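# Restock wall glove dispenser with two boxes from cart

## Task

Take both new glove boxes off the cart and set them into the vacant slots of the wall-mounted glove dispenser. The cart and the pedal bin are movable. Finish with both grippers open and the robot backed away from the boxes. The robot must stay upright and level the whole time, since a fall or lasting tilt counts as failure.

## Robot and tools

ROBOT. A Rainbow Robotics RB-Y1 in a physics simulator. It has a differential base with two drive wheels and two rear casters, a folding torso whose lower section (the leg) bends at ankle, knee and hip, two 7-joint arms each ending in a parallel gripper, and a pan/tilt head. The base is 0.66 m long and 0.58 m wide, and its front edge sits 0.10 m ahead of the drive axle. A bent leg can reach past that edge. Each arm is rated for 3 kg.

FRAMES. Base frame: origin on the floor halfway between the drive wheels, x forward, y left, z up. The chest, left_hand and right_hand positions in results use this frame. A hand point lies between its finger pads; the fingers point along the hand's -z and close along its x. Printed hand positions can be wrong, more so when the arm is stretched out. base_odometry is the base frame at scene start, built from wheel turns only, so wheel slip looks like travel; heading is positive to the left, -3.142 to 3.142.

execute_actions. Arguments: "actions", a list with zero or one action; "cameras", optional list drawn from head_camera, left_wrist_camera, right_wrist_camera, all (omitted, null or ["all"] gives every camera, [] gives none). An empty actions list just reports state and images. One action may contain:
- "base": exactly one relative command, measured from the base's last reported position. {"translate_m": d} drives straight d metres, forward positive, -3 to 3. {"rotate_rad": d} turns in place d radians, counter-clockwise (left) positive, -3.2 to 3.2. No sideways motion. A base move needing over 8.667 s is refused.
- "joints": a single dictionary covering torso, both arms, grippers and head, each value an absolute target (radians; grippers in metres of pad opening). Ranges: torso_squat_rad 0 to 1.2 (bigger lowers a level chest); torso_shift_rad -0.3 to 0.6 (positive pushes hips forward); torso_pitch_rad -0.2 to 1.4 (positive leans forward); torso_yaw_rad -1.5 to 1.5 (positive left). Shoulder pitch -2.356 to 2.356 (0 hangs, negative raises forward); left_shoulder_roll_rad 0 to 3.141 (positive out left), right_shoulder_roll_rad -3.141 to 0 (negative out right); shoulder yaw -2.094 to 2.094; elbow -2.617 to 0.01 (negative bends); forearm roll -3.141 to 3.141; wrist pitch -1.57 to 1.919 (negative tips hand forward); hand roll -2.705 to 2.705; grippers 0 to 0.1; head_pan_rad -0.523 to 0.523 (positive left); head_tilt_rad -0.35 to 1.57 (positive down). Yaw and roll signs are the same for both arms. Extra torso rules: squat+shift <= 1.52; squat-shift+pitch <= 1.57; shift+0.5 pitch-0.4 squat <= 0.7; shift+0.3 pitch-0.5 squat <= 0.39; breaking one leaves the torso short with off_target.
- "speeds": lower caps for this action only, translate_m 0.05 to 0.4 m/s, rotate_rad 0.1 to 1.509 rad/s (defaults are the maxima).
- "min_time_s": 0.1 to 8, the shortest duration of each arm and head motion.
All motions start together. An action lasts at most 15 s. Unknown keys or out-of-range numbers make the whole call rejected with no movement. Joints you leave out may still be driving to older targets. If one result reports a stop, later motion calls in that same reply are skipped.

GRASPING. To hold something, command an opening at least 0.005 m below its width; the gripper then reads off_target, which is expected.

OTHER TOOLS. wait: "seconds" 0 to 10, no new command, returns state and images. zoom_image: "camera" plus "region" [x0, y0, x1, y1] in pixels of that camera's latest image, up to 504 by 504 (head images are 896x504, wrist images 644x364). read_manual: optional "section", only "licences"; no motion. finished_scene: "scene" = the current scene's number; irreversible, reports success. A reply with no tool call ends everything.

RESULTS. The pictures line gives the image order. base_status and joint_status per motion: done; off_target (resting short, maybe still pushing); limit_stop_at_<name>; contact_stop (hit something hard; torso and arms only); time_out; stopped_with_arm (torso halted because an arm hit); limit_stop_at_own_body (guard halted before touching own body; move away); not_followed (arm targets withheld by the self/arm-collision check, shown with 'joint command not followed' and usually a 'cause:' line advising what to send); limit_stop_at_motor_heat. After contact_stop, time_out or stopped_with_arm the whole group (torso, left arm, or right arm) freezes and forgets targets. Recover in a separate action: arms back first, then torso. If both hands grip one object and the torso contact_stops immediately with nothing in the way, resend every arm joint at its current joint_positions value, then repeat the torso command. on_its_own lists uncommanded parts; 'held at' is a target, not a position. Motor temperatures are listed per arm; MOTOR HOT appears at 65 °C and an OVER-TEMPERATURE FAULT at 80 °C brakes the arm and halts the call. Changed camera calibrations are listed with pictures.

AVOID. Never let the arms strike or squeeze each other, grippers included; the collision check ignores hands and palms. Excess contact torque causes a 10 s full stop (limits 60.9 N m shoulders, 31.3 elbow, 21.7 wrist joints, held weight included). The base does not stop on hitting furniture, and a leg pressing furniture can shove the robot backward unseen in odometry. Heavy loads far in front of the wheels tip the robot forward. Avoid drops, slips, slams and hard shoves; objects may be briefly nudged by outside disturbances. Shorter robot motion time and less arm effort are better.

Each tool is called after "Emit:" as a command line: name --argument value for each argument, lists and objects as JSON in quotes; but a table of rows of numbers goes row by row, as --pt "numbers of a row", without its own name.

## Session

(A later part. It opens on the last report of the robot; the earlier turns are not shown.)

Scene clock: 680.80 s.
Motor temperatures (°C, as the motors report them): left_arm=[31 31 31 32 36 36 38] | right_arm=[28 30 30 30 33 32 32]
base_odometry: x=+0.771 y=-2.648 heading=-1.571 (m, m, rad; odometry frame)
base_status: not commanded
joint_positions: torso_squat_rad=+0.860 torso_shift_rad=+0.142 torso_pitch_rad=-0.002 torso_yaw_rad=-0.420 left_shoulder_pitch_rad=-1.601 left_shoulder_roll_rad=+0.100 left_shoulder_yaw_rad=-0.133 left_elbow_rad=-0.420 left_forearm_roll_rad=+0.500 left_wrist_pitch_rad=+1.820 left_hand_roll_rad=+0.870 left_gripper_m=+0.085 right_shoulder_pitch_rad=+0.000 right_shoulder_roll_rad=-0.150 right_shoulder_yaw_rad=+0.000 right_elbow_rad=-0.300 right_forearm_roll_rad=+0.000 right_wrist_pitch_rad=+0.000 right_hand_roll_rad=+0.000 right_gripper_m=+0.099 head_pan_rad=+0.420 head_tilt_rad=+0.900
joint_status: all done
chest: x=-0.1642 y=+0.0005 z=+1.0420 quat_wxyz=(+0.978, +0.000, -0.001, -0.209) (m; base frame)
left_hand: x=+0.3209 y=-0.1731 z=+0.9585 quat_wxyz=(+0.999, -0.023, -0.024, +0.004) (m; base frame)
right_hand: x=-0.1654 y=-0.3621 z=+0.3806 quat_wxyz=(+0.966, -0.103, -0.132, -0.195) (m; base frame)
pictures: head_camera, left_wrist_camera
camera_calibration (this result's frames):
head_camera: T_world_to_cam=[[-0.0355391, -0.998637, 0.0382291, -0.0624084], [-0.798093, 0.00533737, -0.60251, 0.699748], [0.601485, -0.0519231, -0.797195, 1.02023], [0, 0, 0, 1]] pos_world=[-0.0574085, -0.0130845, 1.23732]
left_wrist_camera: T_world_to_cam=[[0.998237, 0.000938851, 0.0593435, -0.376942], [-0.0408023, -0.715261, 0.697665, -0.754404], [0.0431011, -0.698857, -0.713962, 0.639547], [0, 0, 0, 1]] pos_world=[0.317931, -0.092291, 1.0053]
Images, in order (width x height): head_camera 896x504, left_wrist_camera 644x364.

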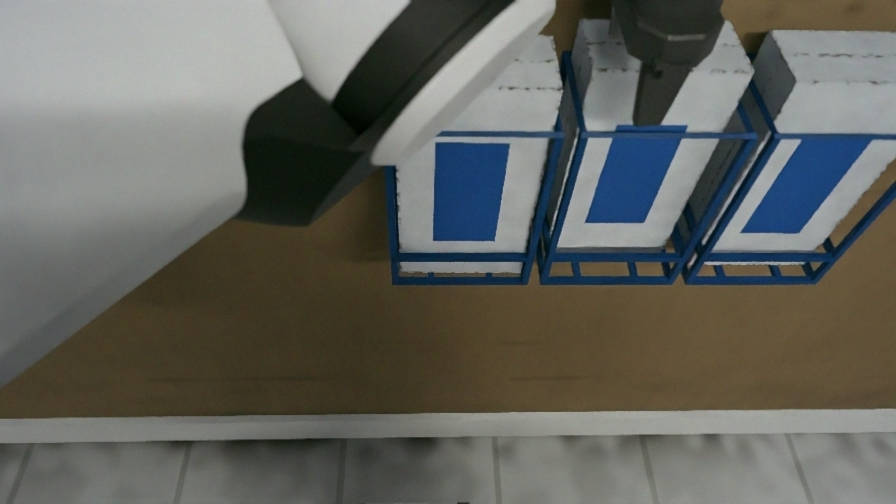

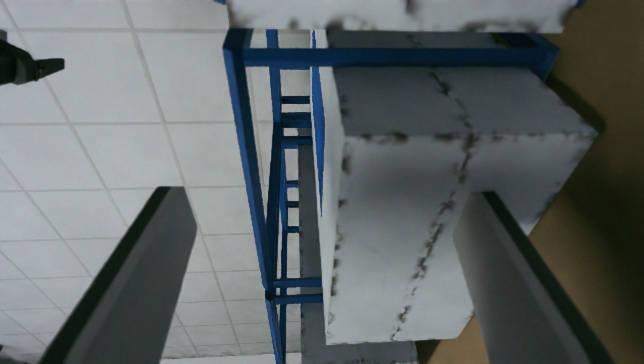

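Emit:
execute_actions --actions '[{"joints":{"torso_squat_rad":0.74,"torso_shift_rad":0.13,"left_wrist_pitch_rad":1.76}}]' --cameras '[]'

Emit:
execute_actions --actions '[{"base":{"translate_m":0.008},"speeds":{"translate_m":0.05}}]' --cameras '[]'

Emit:
execute_actions --actions '[{"joints":{"torso_squat_rad":0.88,"torso_shift_rad":0.144}}]' --cameras '["left_wrist_camera","head_camera"]'

Scene clock: 690.10 s.
Motor temperatures (°C, as the motors report them): left_arm=[31 31 31 33 35 35 38] | right_arm=[28 30 30 30 33 32 32]
base_odometry: x=+0.771 y=-2.648 heading=-1.571 (m, m, rad; odometry frame)
base_status: not commanded
joint_positions: torso_squat_rad=+0.740 torso_shift_rad=+0.130 torso_pitch_rad=-0.002 torso_yaw_rad=-0.420 left_shoulder_pitch_rad=-1.601 left_shoulder_roll_rad=+0.100 left_shoulder_yaw_rad=-0.133 left_elbow_rad=-0.420 left_forearm_roll_rad=+0.500 left_wrist_pitch_rad=+1.760 left_hand_roll_rad=+0.870 left_gripper_m=+0.085 right_shoulder_pitch_rad=+0.000 right_shoulder_roll_rad=-0.150 right_shoulder_yaw_rad=+0.000 right_elbow_rad=-0.300 right_forearm_roll_rad=+0.000 right_wrist_pitch_rad=+0.000 right_hand_roll_rad=+0.000 right_gripper_m=+0.099 head_pan_rad=+0.420 head_tilt_rad=+0.900
joint_status: all done
chest: x=-0.1616 y=+0.0005 z=+1.1025 quat_wxyz=(+0.978, +0.000, -0.001, -0.209) (m; base frame)
left_hand: x=+0.3324 y=-0.1834 z=+1.0198 quat_wxyz=(+0.998, -0.046, -0.043, +0.004) (m; base frame)
right_hand: x=-0.1632 y=-0.3620 z=+0.4410 quat_wxyz=(+0.967, -0.103, -0.131, -0.195) (m; base frame)
pictures: none
No camera images: the call's "cameras" was empty. Leave "cameras" out to get every camera's image.

Scene clock: 691.00 s.
Motor temperatures (°C, as the motors report them): left_arm=[31 31 31 33 35 35 38] | right_arm=[28 30 30 30 33 32 32]
base_odometry: x=+0.771 y=-2.656 heading=-1.571 (m, m, rad; odometry frame)
base_status: done
joint_positions: torso_squat_rad=+0.740 torso_shift_rad=+0.130 torso_pitch_rad=-0.002 torso_yaw_rad=-0.420 left_shoulder_pitch_rad=-1.600 left_shoulder_roll_rad=+0.100 left_shoulder_yaw_rad=-0.133 left_elbow_rad=-0.420 left_forearm_roll_rad=+0.500 left_wrist_pitch_rad=+1.760 left_hand_roll_rad=+0.870 left_gripper_m=+0.085 right_shoulder_pitch_rad=+0.000 right_shoulder_roll_rad=-0.150 right_shoulder_yaw_rad=+0.000 right_elbow_rad=-0.300 right_forearm_roll_rad=+0.000 right_wrist_pitch_rad=+0.000 right_hand_roll_rad=+0.000 right_gripper_m=+0.099 head_pan_rad=+0.420 head_tilt_rad=+0.900
joint_status: not commanded
chest: x=-0.1616 y=+0.0005 z=+1.1025 quat_wxyz=(+0.978, +0.000, -0.001, -0.208) (m; base frame)
left_hand: x=+0.3322 y=-0.1835 z=+1.0197 quat_wxyz=(+0.998, -0.046, -0.043, +0.004) (m; base frame)
right_hand: x=-0.1631 y=-0.3620 z=+0.4411 quat_wxyz=(+0.967, -0.103, -0.131, -0.195) (m; base frame)
pictures: none
No camera images: the call's "cameras" was empty. Leave "cameras" out to get every camera's image.

Scene clock: 692.33 s.
Motor temperatures (°C, as the motors report them): left_arm=[31 31 31 33 35 35 38] | right_arm=[28 30 30 30 33 32 32]
base_odometry: x=+0.771 y=-2.656 heading=-1.571 (m, m, rad; odometry frame)
base_status: not commanded
joint_positions: torso_squat_rad=+0.880 torso_shift_rad=+0.144 torso_pitch_rad=-0.003 torso_yaw_rad=-0.420 left_shoulder_pitch_rad=-1.602 left_shoulder_roll_rad=+0.101 left_shoulder_yaw_rad=-0.133 left_elbow_rad=-0.421 left_forearm_roll_rad=+0.500 left_wrist_pitch_rad=+1.760 left_hand_roll_rad=+0.870 left_gripper_m=+0.085 right_shoulder_pitch_rad=+0.000 right_shoulder_roll_rad=-0.150 right_shoulder_yaw_rad=+0.000 right_elbow_rad=-0.300 right_forearm_roll_rad=+0.000 right_wrist_pitch_rad=+0.000 right_hand_roll_rad=+0.000 right_gripper_m=+0.099 head_pan_rad=+0.420 head_tilt_rad=+0.900
joint_status: all done
chest: x=-0.1650 y=+0.0005 z=+1.0313 quat_wxyz=(+0.978, +0.000, -0.001, -0.208) (m; base frame)
left_hand: x=+0.3295 y=-0.1837 z=+0.9502 quat_wxyz=(+0.998, -0.047, -0.045, +0.004) (m; base frame)
right_hand: x=-0.1659 y=-0.3621 z=+0.3699 quat_wxyz=(+0.966, -0.103, -0.132, -0.195) (m; base frame)
pictures: head_camera, left_wrist_camera
camera_calibration (this result's frames):
head_camera: T_world_to_cam=[[-0.0355193, -0.998636, 0.0382815, -0.0620624], [-0.797892, 0.00527251, -0.602777, 0.692968], [0.601753, -0.0519548, -0.796991, 1.01199], [0, 0, 0, 1]] pos_world=[-0.0582606, -0.0130535, 1.22663]
left_wrist_camera: T_world_to_cam=[[0.994934, 0.00430082, 0.100441, -0.422357], [-0.070535, -0.682046, 0.7279, -0.768626], [0.071636, -0.731297, -0.678287, 0.57663], [0, 0, 0, 1]] pos_world=[0.324695, -0.100734, 0.993025]
Images, in order (width x height): head_camera 896x504, left_wrist_camera 644x364.

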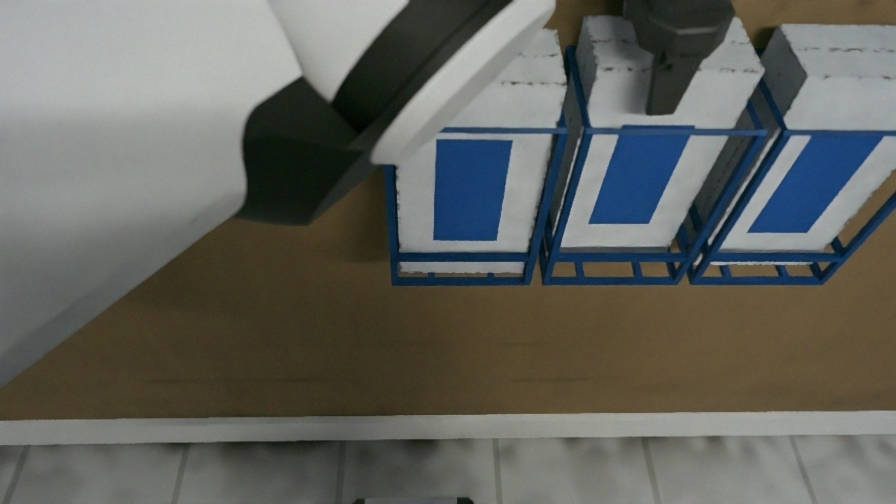

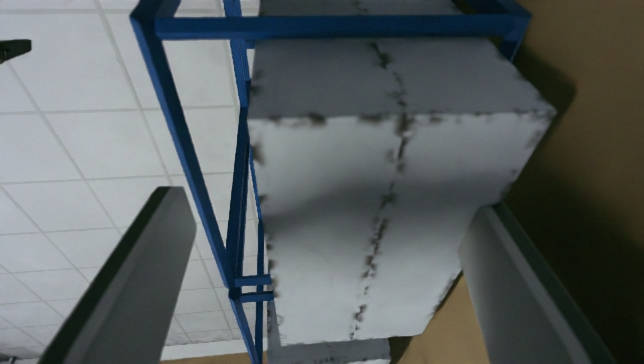

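Emit:
execute_actions --actions '[{"joints":{"left_gripper_m":0.045}}]'

Scene clock: 711.13 s.
Motor temperatures (°C, as the motors report them): left_arm=[30 30 31 32 35 34 38] | right_arm=[28 30 30 30 33 32 32]
base_odometry: x=+0.771 y=-2.656 heading=-1.571 (m, m, rad; odometry frame)
base_status: not commanded
joint_positions: torso_squat_rad=+0.880 torso_shift_rad=+0.144 torso_pitch_rad=-0.003 torso_yaw_rad=-0.420 left_shoulder_pitch_rad=-1.602 left_shoulder_roll_rad=+0.101 left_shoulder_yaw_rad=-0.133 left_elbow_rad=-0.421 left_forearm_roll_rad=+0.500 left_wrist_pitch_rad=+1.760 left_hand_roll_rad=+0.870 left_gripper_m=+0.049 right_shoulder_pitch_rad=+0.000 right_shoulder_roll_rad=-0.150 right_shoulder_yaw_rad=+0.000 right_elbow_rad=-0.300 right_forearm_roll_rad=+0.000 right_wrist_pitch_rad=+0.000 right_hand_roll_rad=+0.000 right_gripper_m=+0.099 head_pan_rad=+0.420 head_tilt_rad=+0.900
joint_status: all done
chest: x=-0.1650 y=+0.0005 z=+1.0313 quat_wxyz=(+0.978, +0.000, -0.001, -0.208) (m; base frame)
left_hand: x=+0.3296 y=-0.1837 z=+0.9504 quat_wxyz=(+0.998, -0.047, -0.045, +0.004) (m; base frame)
right_hand: x=-0.1659 y=-0.3621 z=+0.3699 quat_wxyz=(+0.966, -0.103, -0.132, -0.195) (m; base frame)
pictures: head_camera, left_wrist_camera, right_wrist_camera
camera_calibration (this result's frames):
head_camera: T_world_to_cam=[[-0.0355185, -0.998635, 0.0382894, -0.0620679], [-0.797892, 0.00526712, -0.602777, 0.692969], [0.601753, -0.0519606, -0.79699, 1.01199], [0, 0, 0, 1]] pos_world=[-0.0582606, -0.0130494, 1.22663]
left_wrist_camera: T_world_to_cam=[[0.994882, 0.00436939, 0.100951, -0.422949], [-0.0708801, -0.681857, 0.728043, -0.768793], [0.0720152, -0.731472, -0.678057, 0.576402], [0, 0, 0, 1]] pos_world=[0.324782, -0.100737, 0.993246]
right_wrist_camera: T_world_to_cam=[[-0.883745, 0.339578, -0.321997, 0.0974188], [0.148, 0.855567, 0.496086, 0.179517], [0.44395, 0.390758, -0.80636, 0.603362], [0, 0, 0, 1]] pos_world=[-0.208338, -0.422439, 0.42884]
Images, in order (width x height): head_camera 896x504, left_wrist_camera 644x364, right_wrist_camera 644x364.

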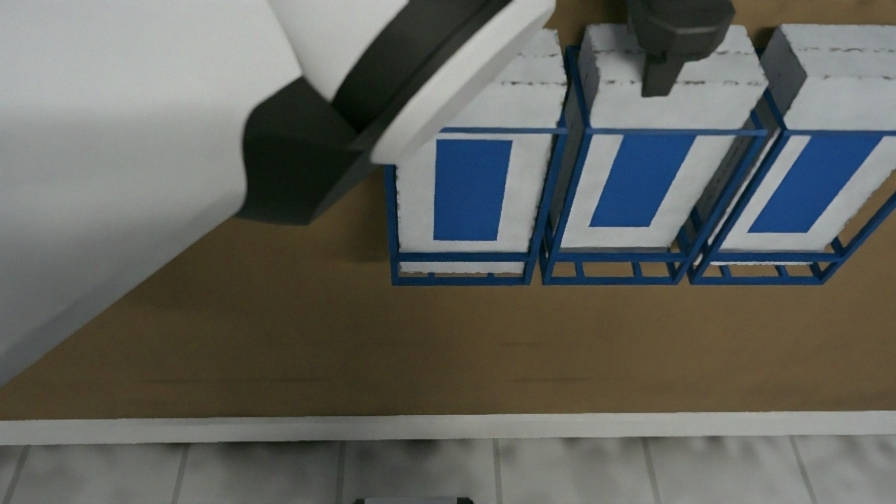

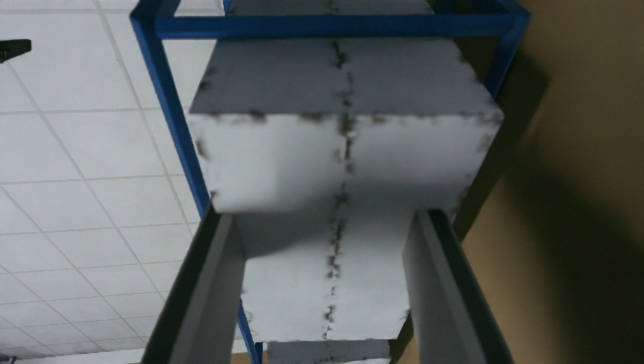

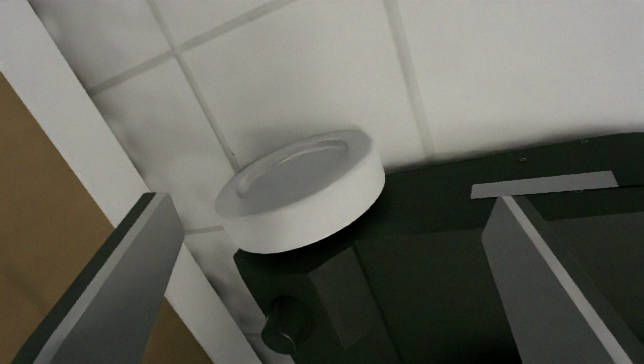

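Emit:
execute_actions --actions '[{"joints":{"left_gripper_m":0.085}}]' --cameras '[]'

Emit:
execute_actions --actions '[{"joints":{"torso_squat_rad":0.92,"torso_shift_rad":0.152}}]' --cameras '["left_wrist_camera"]'

Emit:
execute_actions --actions '[{"joints":{"left_gripper_m":0.045}}]'

Scene clock: 717.73 s.
Motor temperatures (°C, as the motors report them): left_arm=[30 30 31 32 34 34 38] | right_arm=[28 30 30 30 33 32 32]
base_odometry: x=+0.771 y=-2.656 heading=-1.571 (m, m, rad; odometry frame)
base_status: not commanded
joint_positions: torso_squat_rad=+0.880 torso_shift_rad=+0.144 torso_pitch_rad=-0.002 torso_yaw_rad=-0.420 left_shoulder_pitch_rad=-1.601 left_shoulder_roll_rad=+0.101 left_shoulder_yaw_rad=-0.133 left_elbow_rad=-0.420 left_forearm_roll_rad=+0.500 left_wrist_pitch_rad=+1.760 left_hand_roll_rad=+0.870 left_gripper_m=+0.085 right_shoulder_pitch_rad=+0.000 right_shoulder_roll_rad=-0.150 right_shoulder_yaw_rad=+0.000 right_elbow_rad=-0.300 right_forearm_roll_rad=+0.000 right_wrist_pitch_rad=+0.000 right_hand_roll_rad=+0.000 right_gripper_m=+0.099 head_pan_rad=+0.420 head_tilt_rad=+0.900
joint_status: all done
chest: x=-0.1648 y=+0.0005 z=+1.0313 quat_wxyz=(+0.978, +0.000, -0.001, -0.208) (m; base frame)
left_hand: x=+0.3294 y=-0.1834 z=+0.9491 quat_wxyz=(+0.998, -0.046, -0.044, +0.004) (m; base frame)
right_hand: x=-0.1661 y=-0.3621 z=+0.3699 quat_wxyz=(+0.966, -0.103, -0.131, -0.195) (m; base frame)
pictures: none
No camera images: the call's "cameras" was empty. Leave "cameras" out to get every camera's image.

Scene clock: 718.77 s.
Motor temperatures (°C, as the motors report them): left_arm=[30 30 31 32 34 34 38] | right_arm=[28 30 30 30 33 32 32]
base_odometry: x=+0.771 y=-2.656 heading=-1.571 (m, m, rad; odometry frame)
base_status: not commanded
joint_positions: torso_squat_rad=+0.917 torso_shift_rad=+0.150 torso_pitch_rad=-0.006 torso_yaw_rad=-0.420 left_shoulder_pitch_rad=-1.605 left_shoulder_roll_rad=+0.102 left_shoulder_yaw_rad=-0.133 left_elbow_rad=-0.422 left_forearm_roll_rad=+0.500 left_wrist_pitch_rad=+1.760 left_hand_roll_rad=+0.870 left_gripper_m=+0.085 right_shoulder_pitch_rad=+0.000 right_shoulder_roll_rad=-0.150 right_shoulder_yaw_rad=+0.000 right_elbow_rad=-0.300 right_forearm_roll_rad=+0.000 right_wrist_pitch_rad=+0.000 right_hand_roll_rad=+0.000 right_gripper_m=+0.099 head_pan_rad=+0.420 head_tilt_rad=+0.900
joint_status: torso_squat_rad contact_stop (moved +0.037 of +0.040); torso_shift_rad contact_stop (moved +0.006 of +0.008)
chest: x=-0.1663 y=+0.0007 z=+1.0109 quat_wxyz=(+0.978, +0.000, -0.003, -0.208) (m; base frame)
left_hand: x=+0.3288 y=-0.1839 z=+0.9332 quat_wxyz=(+0.998, -0.048, -0.048, +0.004) (m; base frame)
right_hand: x=-0.1652 y=-0.3622 z=+0.3496 quat_wxyz=(+0.966, -0.103, -0.133, -0.195) (m; base frame)
pictures: left_wrist_camera
camera_calibration (this result's frames):
left_wrist_camera: T_world_to_cam=[[0.994323, 0.00413293, 0.106324, -0.425291], [-0.0751368, -0.680262, 0.729107, -0.755754], [0.0753416, -0.732957, -0.67609, 0.561445], [0, 0, 0, 1]] pos_world=[0.323792, -0.100839, 0.975832]
Images, in order (width x height): left_wrist_camera 644x364.

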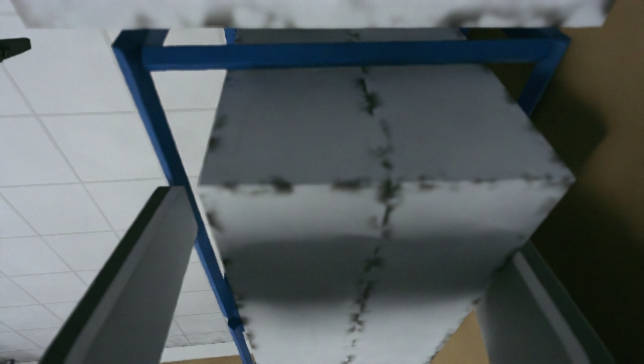

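not run: a stop came earlier in this reply.

Emit:
execute_actions --actions '[{"joints":{"torso_squat_rad":0.5,"torso_shift_rad":0.113}}]' --cameras '[]'

Emit:
execute_actions --actions '[{"base":{"translate_m":-0.5}}]' --cameras '[]'

Emit:
execute_actions --actions '[{"joints":{"left_shoulder_pitch_rad":0,"left_shoulder_roll_rad":0.15,"left_shoulder_yaw_rad":0,"left_elbow_rad":-0.3,"left_forearm_roll_rad":0,"left_wrist_pitch_rad":0,"left_hand_roll_rad":0,"torso_yaw_rad":0,"head_pan_rad":0,"head_tilt_rad":0.45}}]' --cameras '["head_camera"]'

Scene clock: 727.63 s.
Motor temperatures (°C, as the motors report them): left_arm=[30 30 31 32 34 34 38] | right_arm=[28 30 30 30 33 32 32]
base_odometry: x=+0.771 y=-2.656 heading=-1.571 (m, m, rad; odometry frame)
base_status: not commanded
joint_positions: torso_squat_rad=+0.500 torso_shift_rad=+0.113 torso_pitch_rad=-0.005 torso_yaw_rad=-0.420 left_shoulder_pitch_rad=-1.600 left_shoulder_roll_rad=+0.098 left_shoulder_yaw_rad=-0.133 left_elbow_rad=-0.420 left_forearm_roll_rad=+0.501 left_wrist_pitch_rad=+1.761 left_hand_roll_rad=+0.870 left_gripper_m=+0.085 right_shoulder_pitch_rad=+0.000 right_shoulder_roll_rad=-0.150 right_shoulder_yaw_rad=+0.000 right_elbow_rad=-0.300 right_forearm_roll_rad=+0.000 right_wrist_pitch_rad=+0.000 right_hand_roll_rad=+0.000 right_gripper_m=+0.099 head_pan_rad=+0.420 head_tilt_rad=+0.900
joint_status: all done
chest: x=-0.1604 y=+0.0008 z=+1.2003 quat_wxyz=(+0.978, +0.000, -0.002, -0.208) (m; base frame)
left_hand: x=+0.3329 y=-0.1837 z=+1.1183 quat_wxyz=(+0.998, -0.046, -0.044, +0.003) (m; base frame)
right_hand: x=-0.1600 y=-0.3619 z=+0.5389 quat_wxyz=(+0.966, -0.103, -0.133, -0.195) (m; base frame)
pictures: none
No camera images: the call's "cameras" was empty. Leave "cameras" out to get every camera's image.

Scene clock: 730.87 s.
Motor temperatures (°C, as the motors report them): left_arm=[30 30 31 32 34 34 38] | right_arm=[28 30 30 30 33 32 32]
base_odometry: x=+0.771 y=-2.156 heading=-1.570 (m, m, rad; odometry frame)
base_status: done
joint_positions: torso_squat_rad=+0.500 torso_shift_rad=+0.113 torso_pitch_rad=-0.005 torso_yaw_rad=-0.420 left_shoulder_pitch_rad=-1.600 left_shoulder_roll_rad=+0.100 left_shoulder_yaw_rad=-0.133 left_elbow_rad=-0.420 left_forearm_roll_rad=+0.500 left_wrist_pitch_rad=+1.760 left_hand_roll_rad=+0.870 left_gripper_m=+0.085 right_shoulder_pitch_rad=+0.000 right_shoulder_roll_rad=-0.150 right_shoulder_yaw_rad=+0.000 right_elbow_rad=-0.300 right_forearm_roll_rad=+0.000 right_wrist_pitch_rad=+0.000 right_hand_roll_rad=+0.000 right_gripper_m=+0.099 head_pan_rad=+0.420 head_tilt_rad=+0.900
joint_status: not commanded
chest: x=-0.1603 y=+0.0007 z=+1.2003 quat_wxyz=(+0.978, +0.000, -0.002, -0.208) (m; base frame)
left_hand: x=+0.3338 y=-0.1832 z=+1.1188 quat_wxyz=(+0.998, -0.046, -0.045, +0.004) (m; base frame)
right_hand: x=-0.1599 y=-0.3619 z=+0.5389 quat_wxyz=(+0.966, -0.103, -0.133, -0.195) (m; base frame)
pictures: none
No camera images: the call's "cameras" was empty. Leave "cameras" out to get every camera's image.

Scene clock: 733.20 s.
Motor temperatures (°C, as the motors report them): left_arm=[30 30 31 32 34 34 38] | right_arm=[28 30 30 30 33 32 32]
base_odometry: x=+0.771 y=-2.156 heading=-1.570 (m, m, rad; odometry frame)
base_status: not commanded
joint_positions: torso_squat_rad=+0.500 torso_shift_rad=+0.113 torso_pitch_rad=-0.005 torso_yaw_rad=+0.000 left_shoulder_pitch_rad=+0.000 left_shoulder_roll_rad=+0.150 left_shoulder_yaw_rad=+0.000 left_elbow_rad=-0.300 left_forearm_roll_rad=+0.000 left_wrist_pitch_rad=+0.000 left_hand_roll_rad=+0.000 left_gripper_m=+0.085 right_shoulder_pitch_rad=+0.000 right_shoulder_roll_rad=-0.150 right_shoulder_yaw_rad=+0.000 right_elbow_rad=-0.300 right_forearm_roll_rad=+0.000 right_wrist_pitch_rad=+0.000 right_hand_roll_rad=+0.000 right_gripper_m=+0.099 head_pan_rad=+0.000 head_tilt_rad=+0.450
joint_status: all done
chest: x=-0.1602 y=+0.0007 z=+1.2003 quat_wxyz=(+1.000, +0.000, -0.002, +0.000) (m; base frame)
left_hand: x=-0.0121 y=+0.3325 z=+0.5393 quat_wxyz=(+0.986, +0.074, -0.151, -0.011) (m; base frame)
right_hand: x=-0.0119 y=-0.3316 z=+0.5396 quat_wxyz=(+0.986, -0.074, -0.151, +0.011) (m; base frame)
pictures: head_camera
camera_calibration (this result's frames):
head_camera: T_world_to_cam=[[-0.0484526, -0.998646, 0.0189488, -0.0339222], [-0.454479, 0.00514918, -0.890743, 1.25088], [0.889439, -0.0517706, -0.454113, 0.70328], [0, 0, 0, 1]] pos_world=[-0.0586691, -0.00390802, 1.43423]
Images, in order (width x height): head_camera 896x504.

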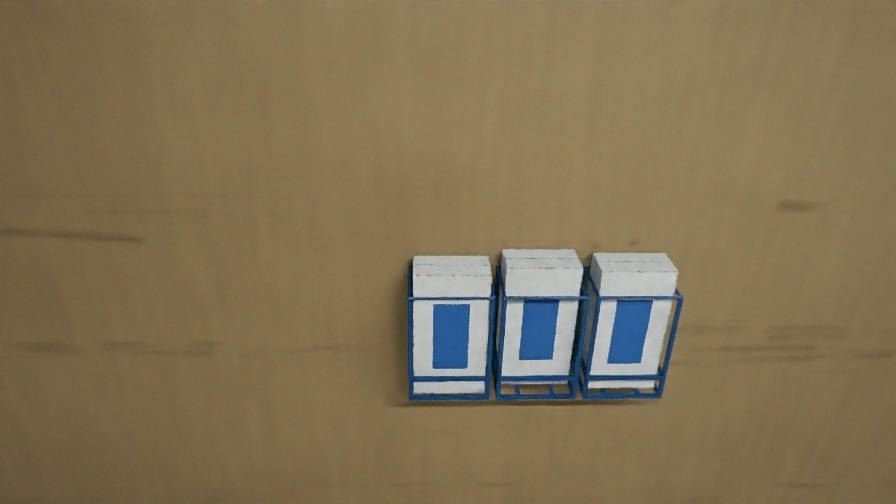

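Still slightly high, but inside the slot; finishing as planned.

Emit:
finished_scene --scene 2

The scene is finished: the task was done.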